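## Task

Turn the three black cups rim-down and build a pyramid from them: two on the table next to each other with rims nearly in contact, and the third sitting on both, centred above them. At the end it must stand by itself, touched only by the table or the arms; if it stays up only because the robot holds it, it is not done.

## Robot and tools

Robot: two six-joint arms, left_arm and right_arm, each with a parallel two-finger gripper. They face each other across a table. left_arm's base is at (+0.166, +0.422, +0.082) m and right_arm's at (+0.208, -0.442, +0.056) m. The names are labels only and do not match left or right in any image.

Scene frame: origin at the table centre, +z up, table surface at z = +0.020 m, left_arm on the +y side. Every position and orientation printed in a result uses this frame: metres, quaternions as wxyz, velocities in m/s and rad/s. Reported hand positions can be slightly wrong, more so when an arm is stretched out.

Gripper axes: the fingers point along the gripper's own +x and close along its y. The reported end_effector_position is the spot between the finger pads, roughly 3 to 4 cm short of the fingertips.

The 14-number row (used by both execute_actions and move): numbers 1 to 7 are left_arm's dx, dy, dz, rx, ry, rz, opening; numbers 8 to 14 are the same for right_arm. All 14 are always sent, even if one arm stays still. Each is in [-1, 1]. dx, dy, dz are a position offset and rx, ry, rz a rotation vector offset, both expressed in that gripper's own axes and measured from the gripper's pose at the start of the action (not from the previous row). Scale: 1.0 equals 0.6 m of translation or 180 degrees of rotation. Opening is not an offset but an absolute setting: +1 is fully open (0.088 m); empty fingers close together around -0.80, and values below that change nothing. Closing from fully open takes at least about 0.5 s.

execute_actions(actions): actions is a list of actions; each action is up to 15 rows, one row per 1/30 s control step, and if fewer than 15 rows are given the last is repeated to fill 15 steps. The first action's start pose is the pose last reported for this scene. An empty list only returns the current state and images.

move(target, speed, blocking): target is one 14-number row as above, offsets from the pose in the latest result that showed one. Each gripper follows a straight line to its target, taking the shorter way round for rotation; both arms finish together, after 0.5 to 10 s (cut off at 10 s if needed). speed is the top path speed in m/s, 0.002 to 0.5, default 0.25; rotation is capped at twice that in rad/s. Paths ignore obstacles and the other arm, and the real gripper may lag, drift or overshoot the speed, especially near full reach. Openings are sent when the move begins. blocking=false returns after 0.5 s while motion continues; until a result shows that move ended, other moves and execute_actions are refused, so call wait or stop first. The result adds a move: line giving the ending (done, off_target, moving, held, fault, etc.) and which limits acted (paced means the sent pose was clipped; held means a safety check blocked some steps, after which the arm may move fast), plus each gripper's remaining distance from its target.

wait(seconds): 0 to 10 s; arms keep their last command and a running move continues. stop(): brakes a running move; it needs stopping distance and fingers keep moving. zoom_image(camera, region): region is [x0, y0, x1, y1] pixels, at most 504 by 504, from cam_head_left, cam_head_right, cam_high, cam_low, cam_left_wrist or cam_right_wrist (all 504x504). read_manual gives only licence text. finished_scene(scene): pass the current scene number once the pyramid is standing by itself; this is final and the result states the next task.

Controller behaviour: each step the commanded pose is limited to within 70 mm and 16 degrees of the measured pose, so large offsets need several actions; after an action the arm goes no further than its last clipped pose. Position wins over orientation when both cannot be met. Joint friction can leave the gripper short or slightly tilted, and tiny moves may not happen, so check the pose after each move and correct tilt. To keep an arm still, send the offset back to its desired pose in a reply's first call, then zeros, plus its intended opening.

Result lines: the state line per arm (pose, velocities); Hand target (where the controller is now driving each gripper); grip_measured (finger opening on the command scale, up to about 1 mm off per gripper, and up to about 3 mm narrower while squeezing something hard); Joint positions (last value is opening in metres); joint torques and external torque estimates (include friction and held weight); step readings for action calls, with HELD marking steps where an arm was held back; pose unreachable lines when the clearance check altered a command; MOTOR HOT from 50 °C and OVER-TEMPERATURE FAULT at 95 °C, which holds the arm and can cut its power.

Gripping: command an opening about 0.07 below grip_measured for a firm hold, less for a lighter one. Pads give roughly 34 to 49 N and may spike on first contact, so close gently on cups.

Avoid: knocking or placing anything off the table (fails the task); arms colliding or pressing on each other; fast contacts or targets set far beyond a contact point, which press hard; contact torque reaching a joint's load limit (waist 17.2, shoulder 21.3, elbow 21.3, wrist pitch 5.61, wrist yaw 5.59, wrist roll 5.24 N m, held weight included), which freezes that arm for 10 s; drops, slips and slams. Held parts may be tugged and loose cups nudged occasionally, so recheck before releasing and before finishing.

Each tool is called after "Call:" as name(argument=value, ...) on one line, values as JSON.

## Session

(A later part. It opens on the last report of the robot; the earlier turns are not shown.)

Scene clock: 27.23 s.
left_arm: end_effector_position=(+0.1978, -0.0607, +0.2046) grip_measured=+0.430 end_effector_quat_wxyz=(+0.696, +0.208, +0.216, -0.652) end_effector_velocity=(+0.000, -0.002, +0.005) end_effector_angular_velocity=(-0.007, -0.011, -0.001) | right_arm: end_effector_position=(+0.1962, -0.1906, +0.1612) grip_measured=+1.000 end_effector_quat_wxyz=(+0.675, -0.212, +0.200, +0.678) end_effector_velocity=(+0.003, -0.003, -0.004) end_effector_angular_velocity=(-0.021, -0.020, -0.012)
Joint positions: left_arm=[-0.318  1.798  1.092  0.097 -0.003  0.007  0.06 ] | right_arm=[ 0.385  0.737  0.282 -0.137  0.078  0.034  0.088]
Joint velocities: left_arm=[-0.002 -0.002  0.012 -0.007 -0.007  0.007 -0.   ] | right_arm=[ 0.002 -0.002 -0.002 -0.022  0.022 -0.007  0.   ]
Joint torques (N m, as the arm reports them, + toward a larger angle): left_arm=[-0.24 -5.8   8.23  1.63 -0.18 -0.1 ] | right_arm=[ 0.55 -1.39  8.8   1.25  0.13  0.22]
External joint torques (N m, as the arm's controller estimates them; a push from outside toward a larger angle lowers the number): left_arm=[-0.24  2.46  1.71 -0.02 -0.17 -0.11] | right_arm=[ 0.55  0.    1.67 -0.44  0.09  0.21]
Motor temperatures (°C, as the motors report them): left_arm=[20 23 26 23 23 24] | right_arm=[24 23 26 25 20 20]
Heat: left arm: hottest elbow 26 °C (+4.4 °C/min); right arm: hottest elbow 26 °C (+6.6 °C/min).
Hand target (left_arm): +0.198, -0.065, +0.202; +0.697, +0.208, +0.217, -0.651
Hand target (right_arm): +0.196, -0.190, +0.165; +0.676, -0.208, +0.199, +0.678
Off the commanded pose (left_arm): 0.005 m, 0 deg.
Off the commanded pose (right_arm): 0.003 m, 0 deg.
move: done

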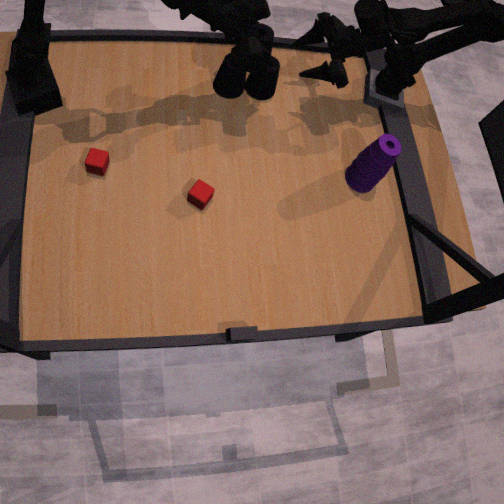

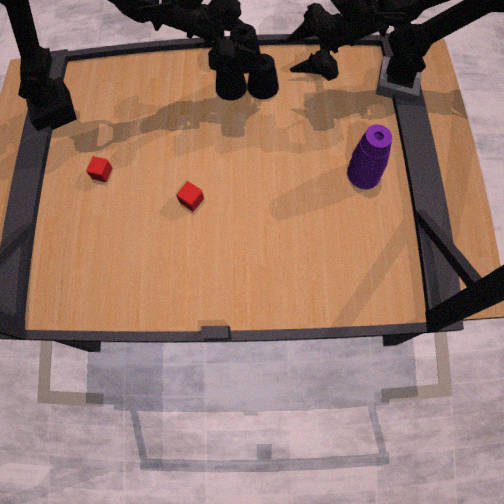

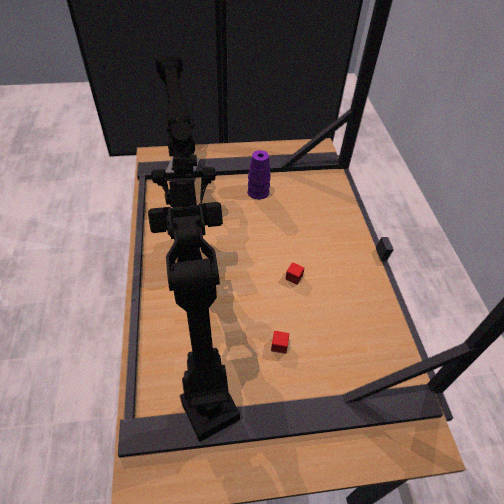

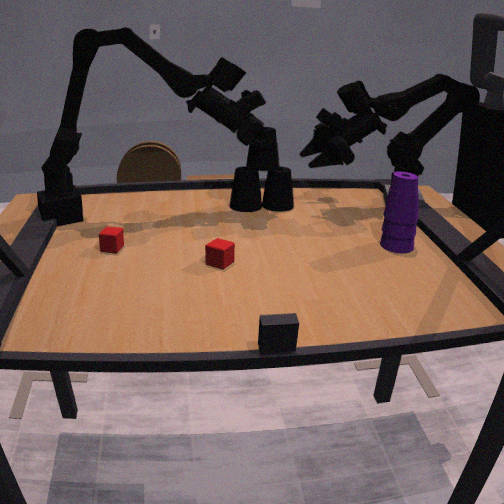

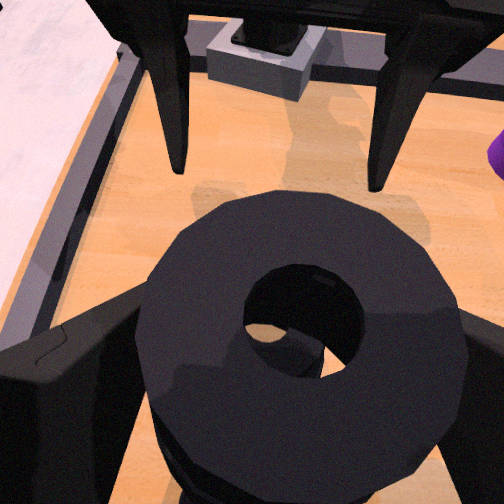

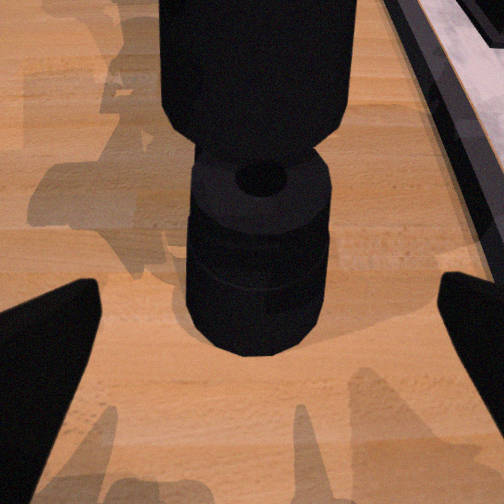

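Call:
execute_actions(actions=[[[0.0093,0,-0.0102,0,0.0045,0,0.36,0,0,0,0,0,0,1.0],[0.0097,0,-0.016,0,0.007,0,0.36,0,0,0,0,0,0,1.0],[0.010,0,-0.0202,0,0.0086,0,0.36,0,0,0,0,0,0,1.0],[0.0106,0,-0.021,0,0.0086,0,0.36,0,0,0,0,0,0,1.0],[0.0111,0,-0.0218,0,0.0086,0,0.36,0,0,0,0,0,0,1.0],[0.0117,0,-0.0227,0,0.0086,0,0.36,0,0,0,0,0,0,1.0],[0.0123,0,-0.0235,0,0.0086,0,0.36,0,0,0,0,0,0,1.0],[0.0129,0,-0.0243,0,0.0086,0,0.36,0,0,0,0,0,0,1.0],[0.0134,0,-0.0251,0,0.0086,0,0.36,0,0,0,0,0,0,1.0],[0.014,0,-0.026,0,0.0086,0,0.36,0,0,0,0,0,0,1.0],[0.0146,0,-0.0268,0,0.0086,0,0.36,0,0,0,0,0,0,1.0],[0.0151,0,-0.0276,0,0.0086,0,0.36,0,0,0,0,0,0,1.0],[0.0157,0,-0.0284,0,0.0086,0,0.36,0,0,0,0,0,0,1.0],[0.0163,0,-0.0292,0,0.0086,0,0.36,0,0,0,0,0,0,1.0],[0.0163,0,-0.0292,0,0.0086,0,0.36,0,0,0,0,0,0,1.0]]])

Call:
wait(seconds=0.2)

Call:
zoom_image(camera="cam_low", region=[210, 110, 320, 220])

Scene clock: 29.40 s.
left_arm: end_effector_position=(+0.1979, -0.0612, +0.1986) grip_measured=+0.430 end_effector_quat_wxyz=(+0.696, +0.208, +0.216, -0.652) end_effector_velocity=(+0.002, +0.002, -0.019) end_effector_angular_velocity=(+0.022, -0.005, +0.020) | right_arm: end_effector_position=(+0.1962, -0.1907, +0.1612) grip_measured=+1.000 end_effector_quat_wxyz=(+0.675, -0.212, +0.200, +0.678) end_effector_velocity=(-0.000, -0.001, -0.002) end_effector_angular_velocity=(-0.008, -0.003, +0.008)
Joint positions: left_arm=[-0.318  1.81   1.08   0.122 -0.003  0.007  0.06 ] | right_arm=[ 0.385  0.737  0.282 -0.138  0.079  0.034  0.088]
Joint velocities: left_arm=[-0.002  0.032 -0.027  0.037 -0.022 -0.007  0.   ] | right_arm=[-0.002 -0.002 -0.002 -0.007 -0.007 -0.007  0.   ]
Joint torques (N m, as the arm reports them, + toward a larger angle): left_arm=[ 0.03 -5.91  5.5   1.66 -0.01 -0.01] | right_arm=[ 0.04 -0.82  7.83  1.51  0.01  0.03]
External joint torques (N m, as the arm's controller estimates them; a push from outside toward a larger angle lowers the number): left_arm=[-0.02  2.53 -1.08 -0.03  0.   -0.02] | right_arm=[ 0.04  0.59  0.65 -0.2  -0.02  0.02]
Motor temperatures (°C, as the motors report them): left_arm=[20 24 26 24 23 24] | right_arm=[24 23 27 25 20 20]
Heat: left arm: hottest elbow 26 °C (+4.1 °C/min); right arm: hottest elbow 27 °C (+8.2 °C/min).
Hand target (left_arm): +0.198, -0.058, +0.185; +0.693, +0.217, +0.225, -0.649
Hand target (right_arm): +0.196, -0.191, +0.161; +0.675, -0.212, +0.200, +0.678
Off the commanded pose (left_arm): 0.014 m, 2 deg.
Off the commanded pose (right_arm): 0.000 m, 0 deg.
Step readings (end_effector_position):
0: left_arm (+0.1979, -0.0611, +0.2049) | right_arm (+0.1962, -0.1907, +0.1612)
1: left_arm (+0.1979, -0.0611, +0.2051) | right_arm (+0.1962, -0.1907, +0.1612)
2: left_arm (+0.1979, -0.0612, +0.2050) | right_arm (+0.1962, -0.1907, +0.1612)
4: left_arm (+0.1979, -0.0614, +0.2050) | right_arm (+0.1962, -0.1907, +0.1612)
8: left_arm (+0.1980, -0.0616, +0.2039) | right_arm (+0.1962, -0.1907, +0.1612)
15: end_effector_position above

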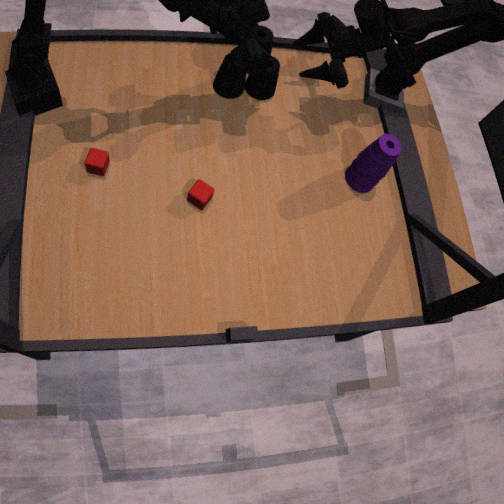

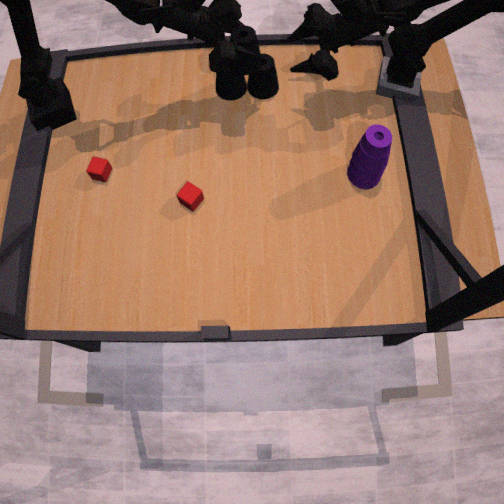

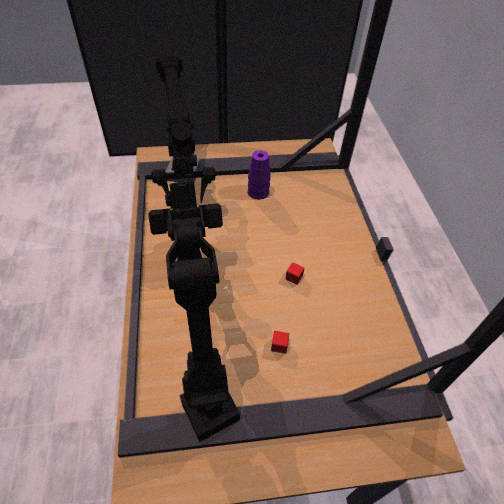

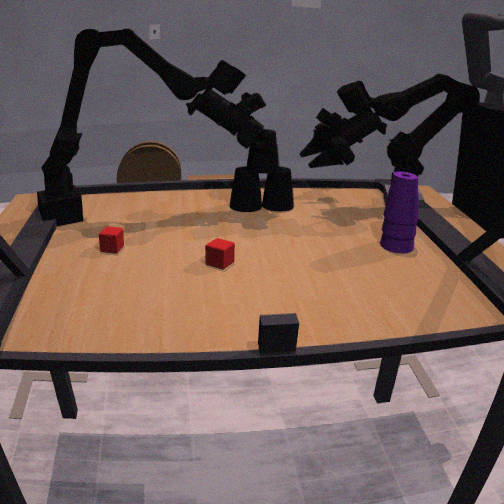

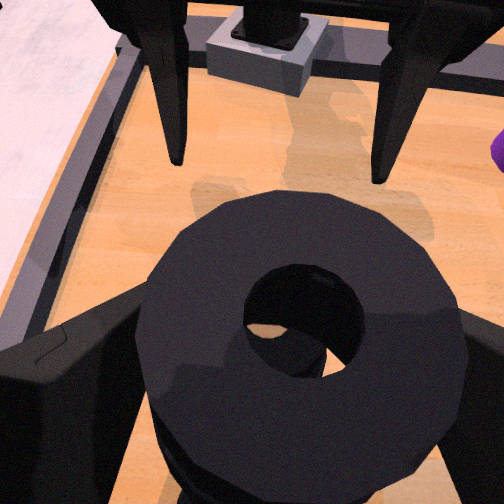

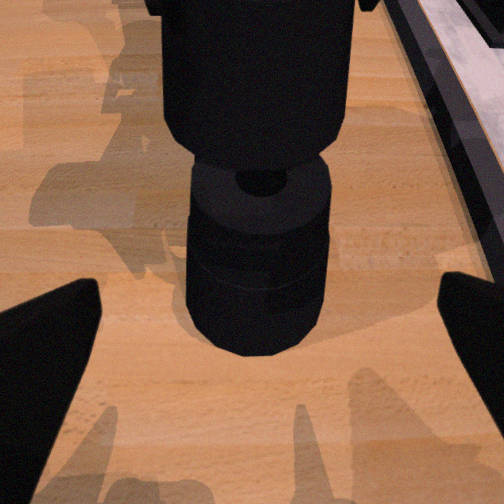

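Scene clock: 29.60 s.
left_arm: end_effector_position=(+0.1979, -0.0613, +0.1976) grip_measured=+0.430 end_effector_quat_wxyz=(+0.696, +0.208, +0.216, -0.652) end_effector_velocity=(-0.000, -0.000, +0.001) end_effector_angular_velocity=(-0.007, -0.011, -0.001) | right_arm: end_effector_position=(+0.1962, -0.1907, +0.1612) grip_measured=+1.000 end_effector_quat_wxyz=(+0.675, -0.212, +0.200, +0.678) end_effector_velocity=(-0.000, -0.003, -0.003) end_effector_angular_velocity=(-0.017, -0.016, +0.016)
Joint positions: left_arm=[-0.318  1.813  1.078  0.126 -0.003  0.007  0.06 ] | right_arm=[ 0.385  0.737  0.282 -0.138  0.079  0.034  0.088]
Joint velocities: left_arm=[-0.002 -0.002 -0.002  0.007 -0.007  0.007 -0.   ] | right_arm=[-0.002 -0.007 -0.002 -0.022 -0.007 -0.022  0.   ]
Joint torques (N m, as the arm reports them, + toward a larger angle): left_arm=[ 0.03 -5.85  5.45  1.6  -0.01 -0.01] | right_arm=[ 0.04 -0.83  7.83  1.51  0.01  0.03]
External joint torques (N m, as the arm's controller estimates them; a push from outside toward a larger angle lowers the number): left_arm=[ 0.06  2.38 -0.98 -0.04 -0.01 -0.02] | right_arm=[ 0.03  0.54  0.78 -0.15 -0.01  0.02]
Motor temperatures (°C, as the motors report them): left_arm=[20 24 26 24 23 24] | right_arm=[24 23 27 25 20 20]
Heat: left arm: hottest elbow 26 °C (+4.1 °C/min); right arm: hottest elbow 27 °C (+8.1 °C/min).
Hand target (left_arm): +0.198, -0.059, +0.185; +0.693, +0.217, +0.225, -0.649
Hand target (right_arm): +0.196, -0.191, +0.161; +0.675, -0.212, +0.200, +0.678
Off the commanded pose (left_arm): 0.013 m, 2 deg.
Off the commanded pose (right_arm): 0.000 m, 0 deg.
wait: 0.20 s; at rest by 0.17 s

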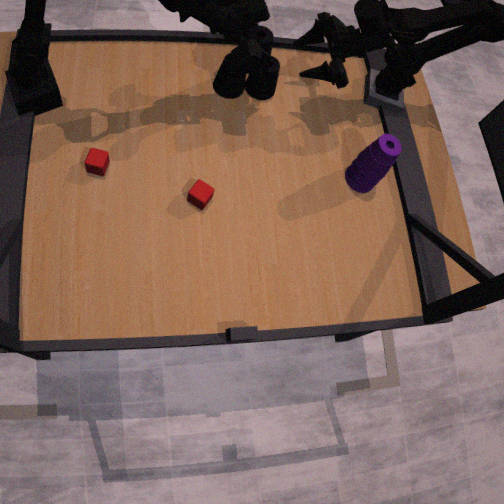

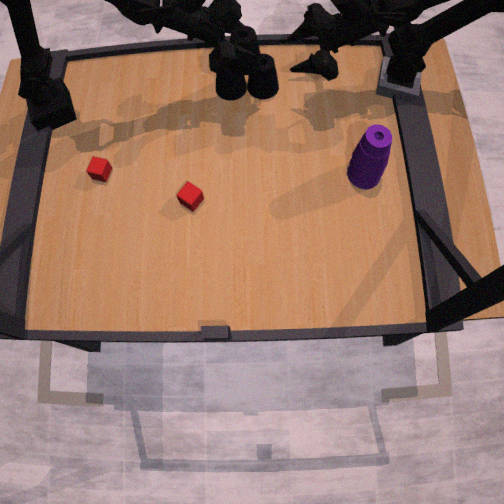

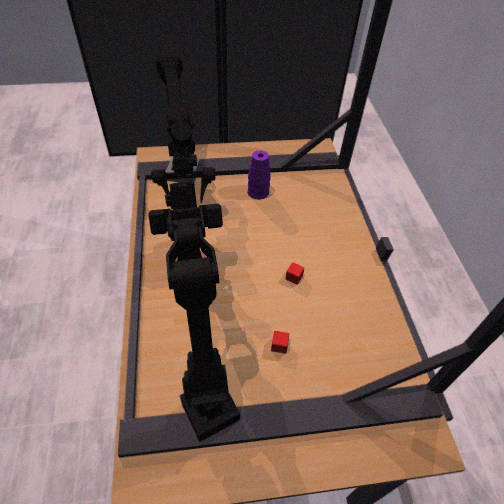

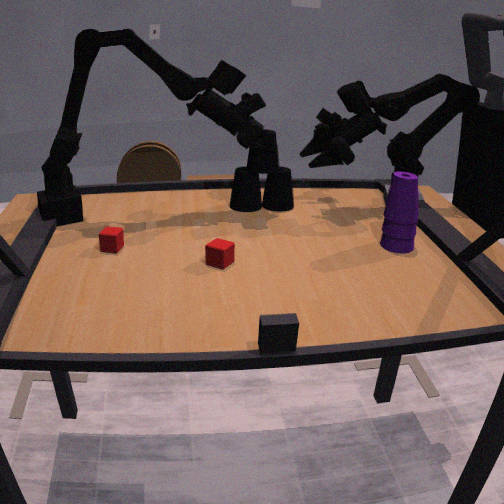

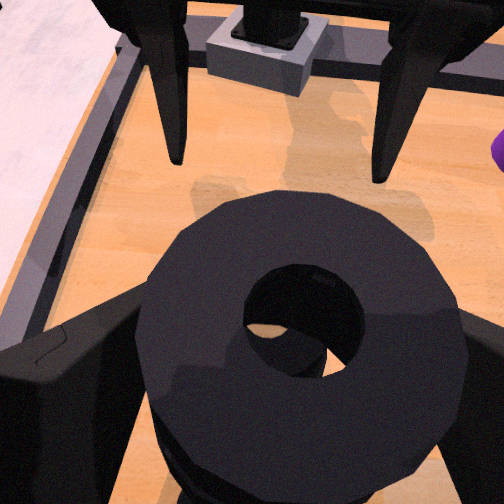

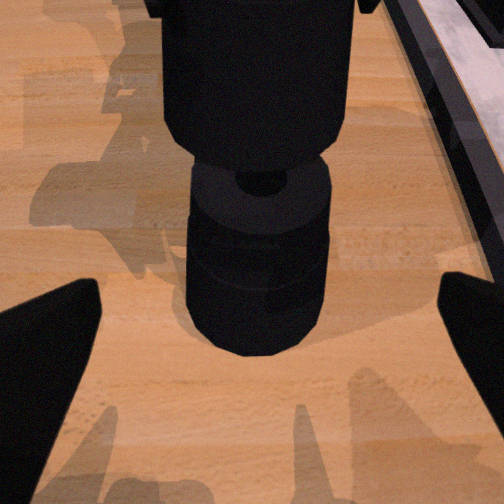

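Region (210, 110, 320, 220) of cam_low's 504x504 image, scaled by 4.582, with more detail than that image has.

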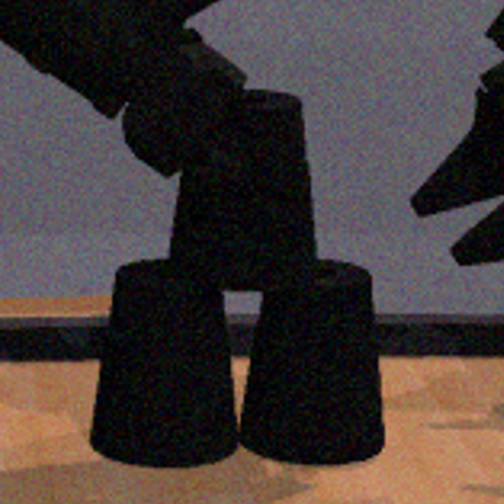

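Call:
execute_actions(actions=[])

Scene clock: 29.93 s.
left_arm: end_effector_position=(+0.1979, -0.0613, +0.1977) grip_measured=+0.430 end_effector_quat_wxyz=(+0.696, +0.208, +0.216, -0.652) end_effector_velocity=(-0.000, +0.002, -0.001) end_effector_angular_velocity=(+0.007, +0.011, +0.001) | right_arm: end_effector_position=(+0.1962, -0.1907, +0.1612) grip_measured=+1.000 end_effector_quat_wxyz=(+0.675, -0.212, +0.200, +0.678) end_effector_velocity=(+0.002, -0.000, -0.002) end_effector_angular_velocity=(-0.002, -0.010, -0.004)
Joint positions: left_arm=[-0.318  1.813  1.078  0.126 -0.003  0.007  0.06 ] | right_arm=[ 0.385  0.737  0.282 -0.138  0.079  0.034  0.088]
Joint velocities: left_arm=[ 0.002 -0.002 -0.002 -0.007  0.007 -0.007 -0.   ] | right_arm=[-0.002  0.002 -0.007  0.007  0.007 -0.007  0.   ]
Joint torques (N m, as the arm reports them, + toward a larger angle): left_arm=[ 0.04 -5.92  5.41  1.62 -0.01 -0.01] | right_arm=[ 0.05 -0.82  7.83  1.51  0.01  0.03]
External joint torques (N m, as the arm's controller estimates them; a push from outside toward a larger angle lowers the number): left_arm=[ 0.03  2.37 -1.05 -0.04  0.   -0.02] | right_arm=[ 0.06  0.56  0.74 -0.18 -0.02  0.02]
Motor temperatures (°C, as the motors report them): left_arm=[20 24 26 24 23 24] | right_arm=[24 23 27 25 20 20]
Heat: left arm: hottest elbow 26 °C (+4.0 °C/min); right arm: hottest elbow 27 °C (+8.0 °C/min).
Hand target (left_arm): +0.198, -0.059, +0.185; +0.693, +0.217, +0.225, -0.649
Hand target (right_arm): +0.196, -0.191, +0.161; +0.675, -0.212, +0.200, +0.678
Off the commanded pose (left_arm): 0.013 m, 2 deg.
Off the commanded pose (right_arm): 0.000 m, 0 deg.

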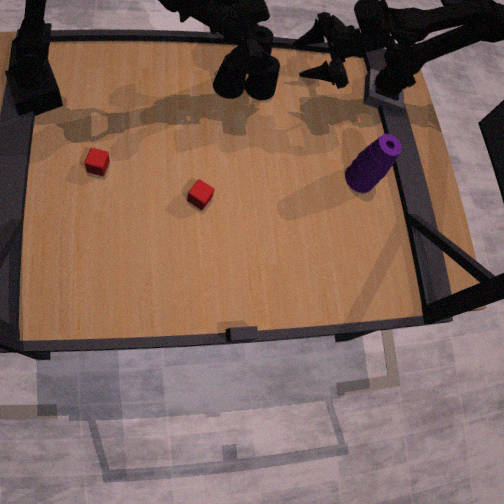

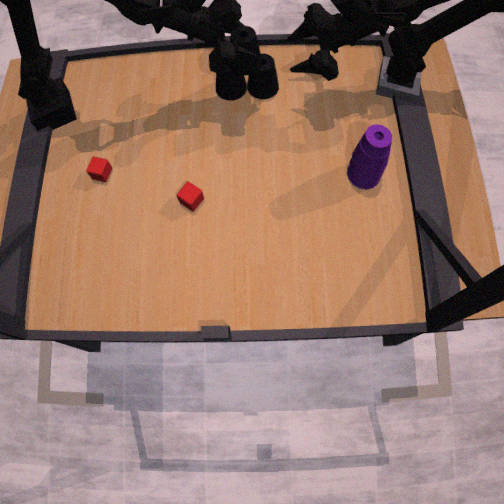

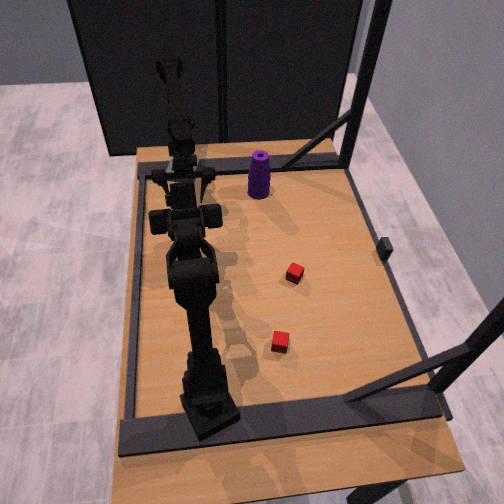

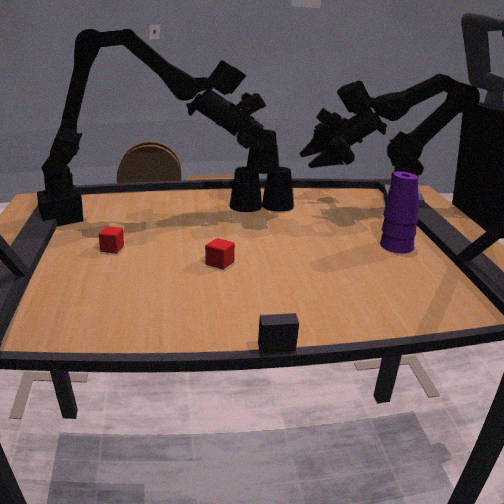

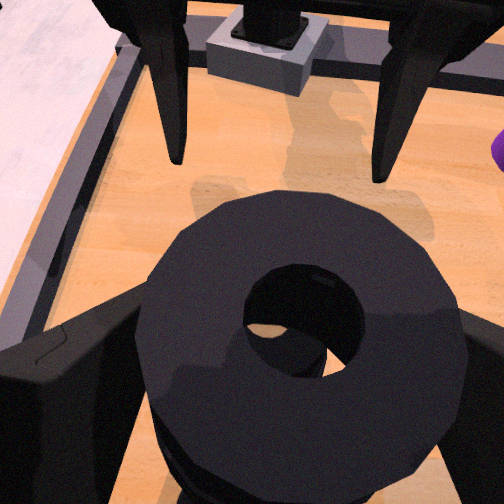

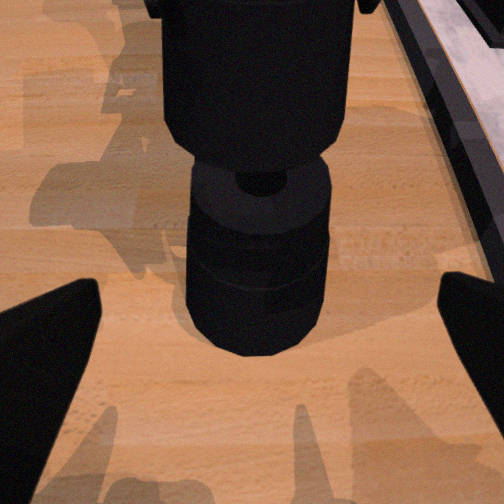

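Call:
zoom_image(camera="cam_low", region=[210, 110, 320, 220])

Region (210, 110, 320, 220) of cam_low's 504x504 image, scaled by 4.582, with more detail than that image has.

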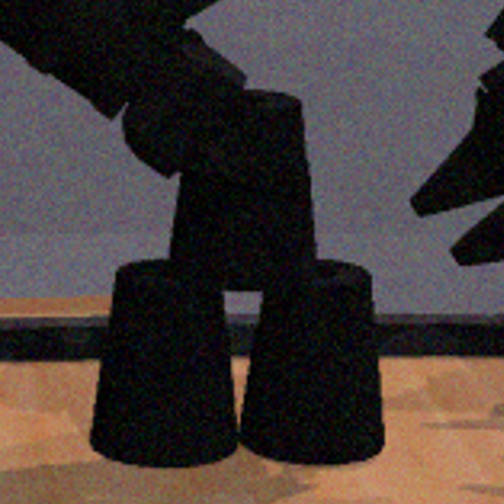

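Call:
execute_actions(actions=[[[0,0,0,0,0,0,0.40,0,0,0,0,0,0,1],[0,0,0,0,0,0,0.42,0,0,0,0,0,0,1],[0,0,0,0,0,0,0.44,0,0,0,0,0,0,1],[0,0,0,0,0,0,0.46,0,0,0,0,0,0,1],[0,0,0,0,0,0,0.48,0,0,0,0,0,0,1],[0,0,0,0,0,0,0.50,0,0,0,0,0,0,1],[0,0,0,0,0,0,0.53,0,0,0,0,0,0,1],[0,0,0,0,0,0,0.58,0,0,0,0,0,0,1],[0,0,0,0,0,0,0.66,0,0,0,0,0,0,1],[0,0,0,0,0,0,0.76,0,0,0,0,0,0,1],[0,0,0,0,0,0,0.88,0,0,0,0,0,0,1],[0,0,0,0,0,0,1.0,0,0,0,0,0,0,1],[0,0,0,0,0,0,1.0,0,0,0,0,0,0,1],[0,0,0,0,0,0,1.0,0,0,0,0,0,0,1],[0,0,0,0,0,0,1.0,0,0,0,0,0,0,1]]])

Call:
move(target=[-0.15,0,0,0,0,0,1.0,0,0,0,0,0,0,1.0], speed=0.12)

Scene clock: 30.73 s.
left_arm: end_effector_position=(+0.1979, -0.0613, +0.1977) grip_measured=+0.928 end_effector_quat_wxyz=(+0.696, +0.208, +0.216, -0.652) end_effector_velocity=(-0.000, +0.002, -0.001) end_effector_angular_velocity=(+0.007, +0.002, +0.008) | right_arm: end_effector_position=(+0.1962, -0.1907, +0.1612) grip_measured=+1.000 end_effector_quat_wxyz=(+0.675, -0.212, +0.200, +0.678) end_effector_velocity=(+0.002, -0.001, -0.002) end_effector_angular_velocity=(-0.007, -0.011, -0.004)
Joint positions: left_arm=[-0.318  1.813  1.078  0.126 -0.003  0.007  0.084] | right_arm=[ 0.385  0.737  0.282 -0.138  0.079  0.034  0.088]
Joint velocities: left_arm=[-0.002 -0.002 -0.002 -0.007 -0.007 -0.007  0.041] | right_arm=[-0.002 -0.002 -0.002 -0.007  0.007 -0.007  0.   ]
Joint torques (N m, as the arm reports them, + toward a larger angle): left_arm=[ 0.02 -7.61  6.78  1.48 -0.01 -0.02] | right_arm=[ 0.05 -0.88  7.83  1.46  0.01  0.03]
External joint torques (N m, as the arm's controller estimates them; a push from outside toward a larger angle lowers the number): left_arm=[ 0.02  0.68  0.31 -0.18  0.   -0.03] | right_arm=[ 0.05  0.53  0.71 -0.24 -0.02  0.02]
Motor temperatures (°C, as the motors report them): left_arm=[20 24 26 24 23 24] | right_arm=[24 23 27 25 20 20]
Heat: left arm: hottest elbow 26 °C (+3.9 °C/min); right arm: hottest elbow 27 °C (+7.8 °C/min).
Hand target (left_arm): +0.198, -0.061, +0.198; +0.696, +0.208, +0.216, -0.652
Hand target (right_arm): +0.196, -0.191, +0.161; +0.675, -0.212, +0.200, +0.678
Off the commanded pose (left_arm): 0.000 m, 0 deg.
Off the commanded pose (right_arm): 0.000 m, 0 deg.
Step readings (end_effector_position):
0: left_arm (+0.1979, -0.0613, +0.1977) | right_arm (+0.1962, -0.1907, +0.1612)
1: left_arm (+0.1979, -0.0613, +0.1977) | right_arm (+0.1962, -0.1907, +0.1612)
2: left_arm (+0.1979, -0.0613, +0.1977) | right_arm (+0.1962, -0.1907, +0.1612)
4: left_arm (+0.1979, -0.0613, +0.1977) | right_arm (+0.1962, -0.1907, +0.1612)
8: left_arm (+0.1979, -0.0613, +0.1977) | right_arm (+0.1962, -0.1907, +0.1612)
15: end_effector_position above

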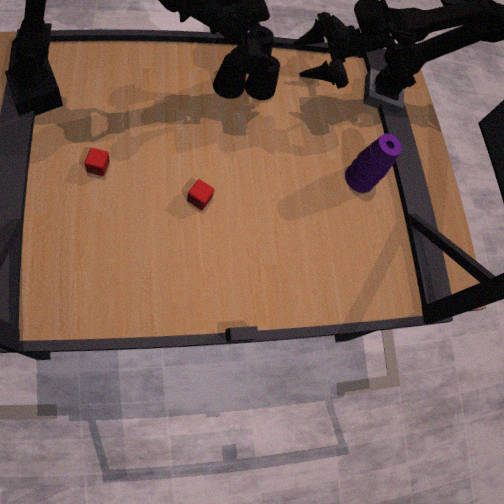

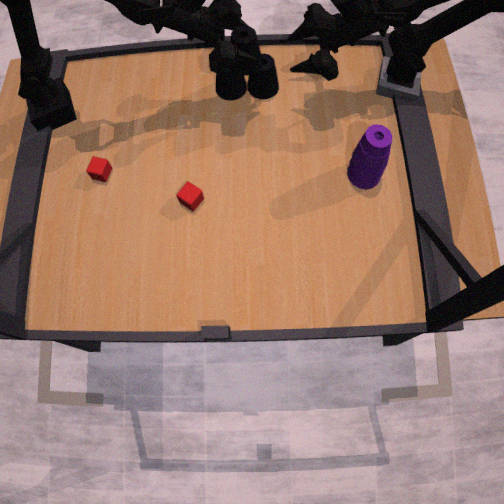

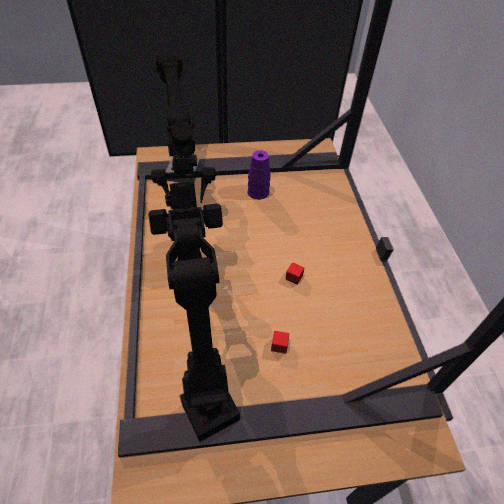

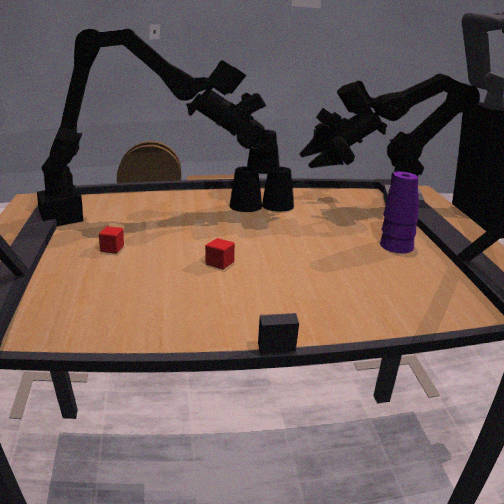

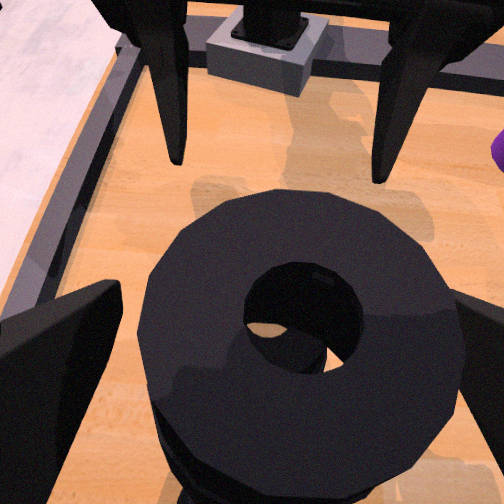

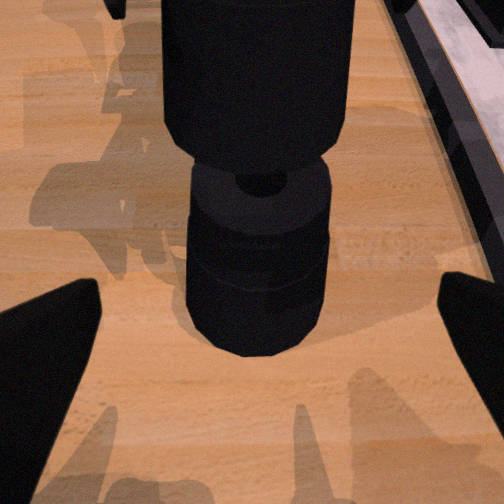

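Scene clock: 32.00 s.
left_arm: end_effector_position=(+0.1934, +0.0087, +0.2501) grip_measured=+0.992 end_effector_quat_wxyz=(+0.697, +0.207, +0.214, -0.653) end_effector_velocity=(+0.000, -0.000, +0.001) end_effector_angular_velocity=(-0.007, +0.001, +0.008) | right_arm: end_effector_position=(+0.1962, -0.1907, +0.1612) grip_measured=+1.000 end_effector_quat_wxyz=(+0.675, -0.212, +0.200, +0.678) end_effector_velocity=(+0.001, -0.001, -0.002) end_effector_angular_velocity=(-0.008, -0.003, +0.003)
Joint positions: left_arm=[-0.318  1.47   0.932 -0.066 -0.003  0.007  0.088] | right_arm=[ 0.385  0.737  0.282 -0.138  0.079  0.034  0.088]
Joint velocities: left_arm=[-0.002 -0.002 -0.002  0.007 -0.007 -0.007 -0.   ] | right_arm=[-0.007 -0.002 -0.002 -0.007 -0.007 -0.007  0.   ]
Joint torques (N m, as the arm reports them, + toward a larger angle): left_arm=[-0.04 -6.8   5.76  1.35 -0.02 -0.02] | right_arm=[ 0.05 -0.88  7.84  1.46  0.01  0.03]
External joint torques (N m, as the arm's controller estimates them; a push from outside toward a larger angle lowers the number): left_arm=[-0.05 -0.7  -1.09 -0.31 -0.02 -0.03] | right_arm=[ 0.07  0.57  0.61 -0.27 -0.02  0.02]
Motor temperatures (°C, as the motors report them): left_arm=[20 24 26 24 23 24] | right_arm=[24 23 27 25 20 20]
Heat: left arm: hottest elbow 26 °C (+3.8 °C/min); right arm: hottest elbow 27 °C (+7.5 °C/min).
Hand target (left_arm): +0.193, +0.013, +0.249; +0.696, +0.208, +0.216, -0.652
Hand target (right_arm): +0.196, -0.191, +0.161; +0.675, -0.212, +0.200, +0.678
Off the commanded pose (left_arm): 0.004 m, 0 deg.
Off the commanded pose (right_arm): 0.000 m, 0 deg.
move: done

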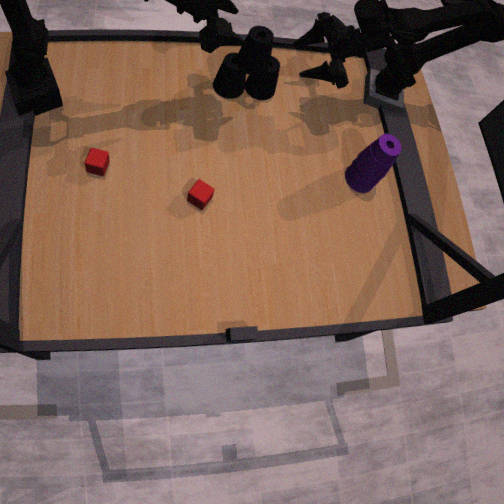

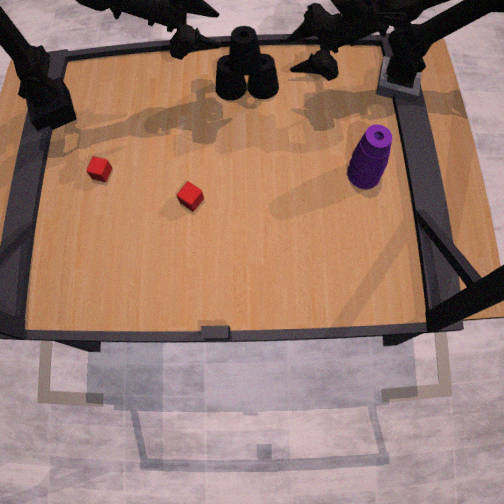

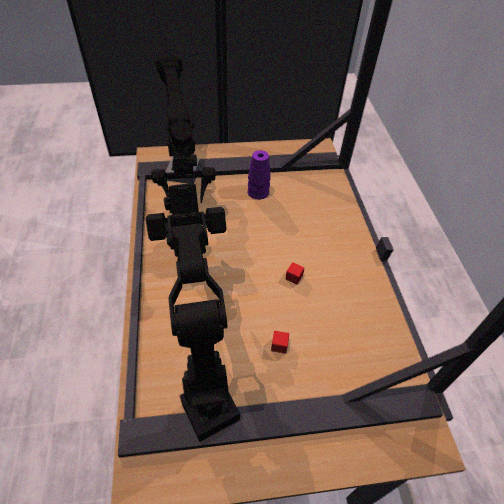

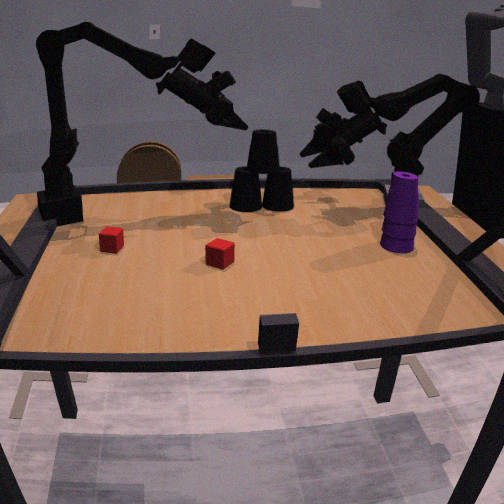

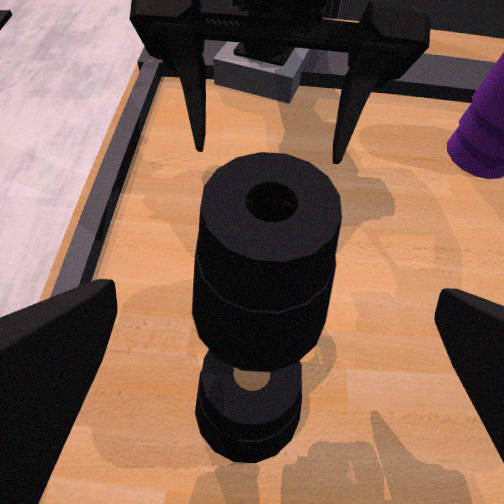

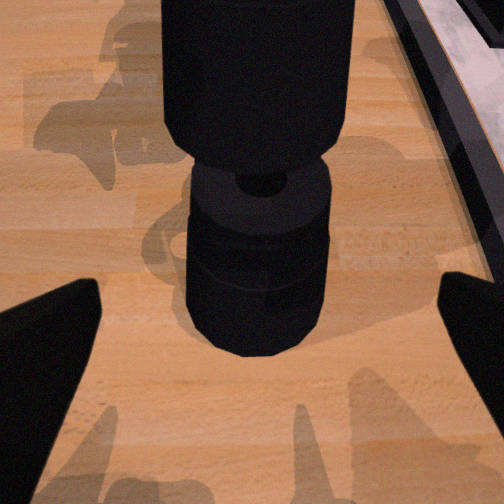

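Call:
zoom_image(camera="cam_low", region=[210, 110, 320, 220])

Call:
zoom_image(camera="cam_head_right", region=[200, 15, 300, 115])

Call:
zoom_image(camera="cam_left_wrist", region=[150, 270, 380, 500])

Region (210, 110, 320, 220) of cam_low's 504x504 image, scaled by 4.582, with more detail than that image has.

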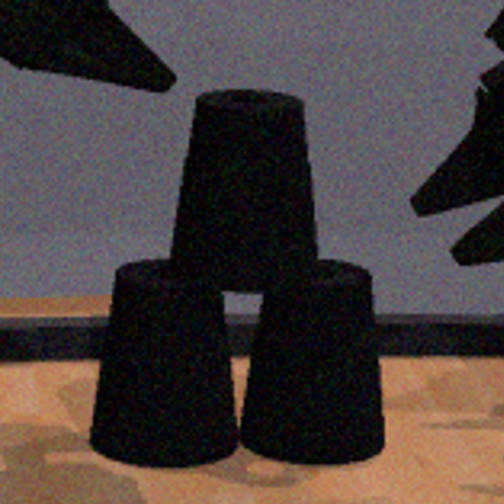

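Region (200, 15, 300, 115) of cam_head_right's 504x504 image, scaled by 5.040, with more detail than that image has.

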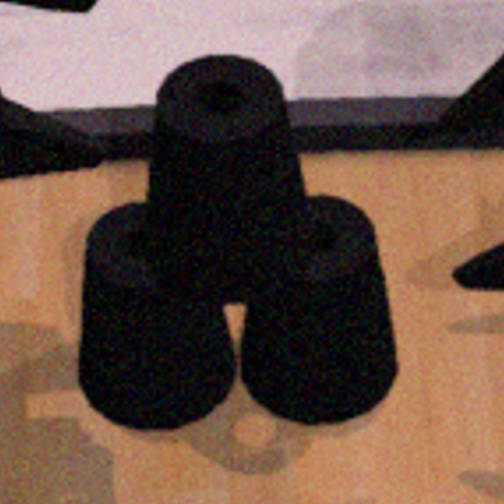

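Region (150, 270, 380, 500) of cam_left_wrist's 504x504 image, scaled by 2.191, with more detail than that image has.

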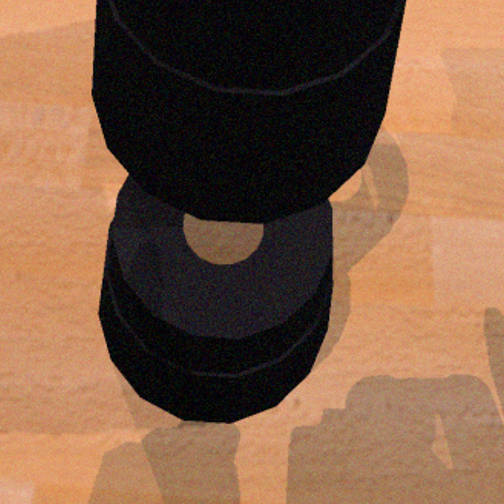

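Call:
finished_scene(scene=1)

The scene is finished: the task was done.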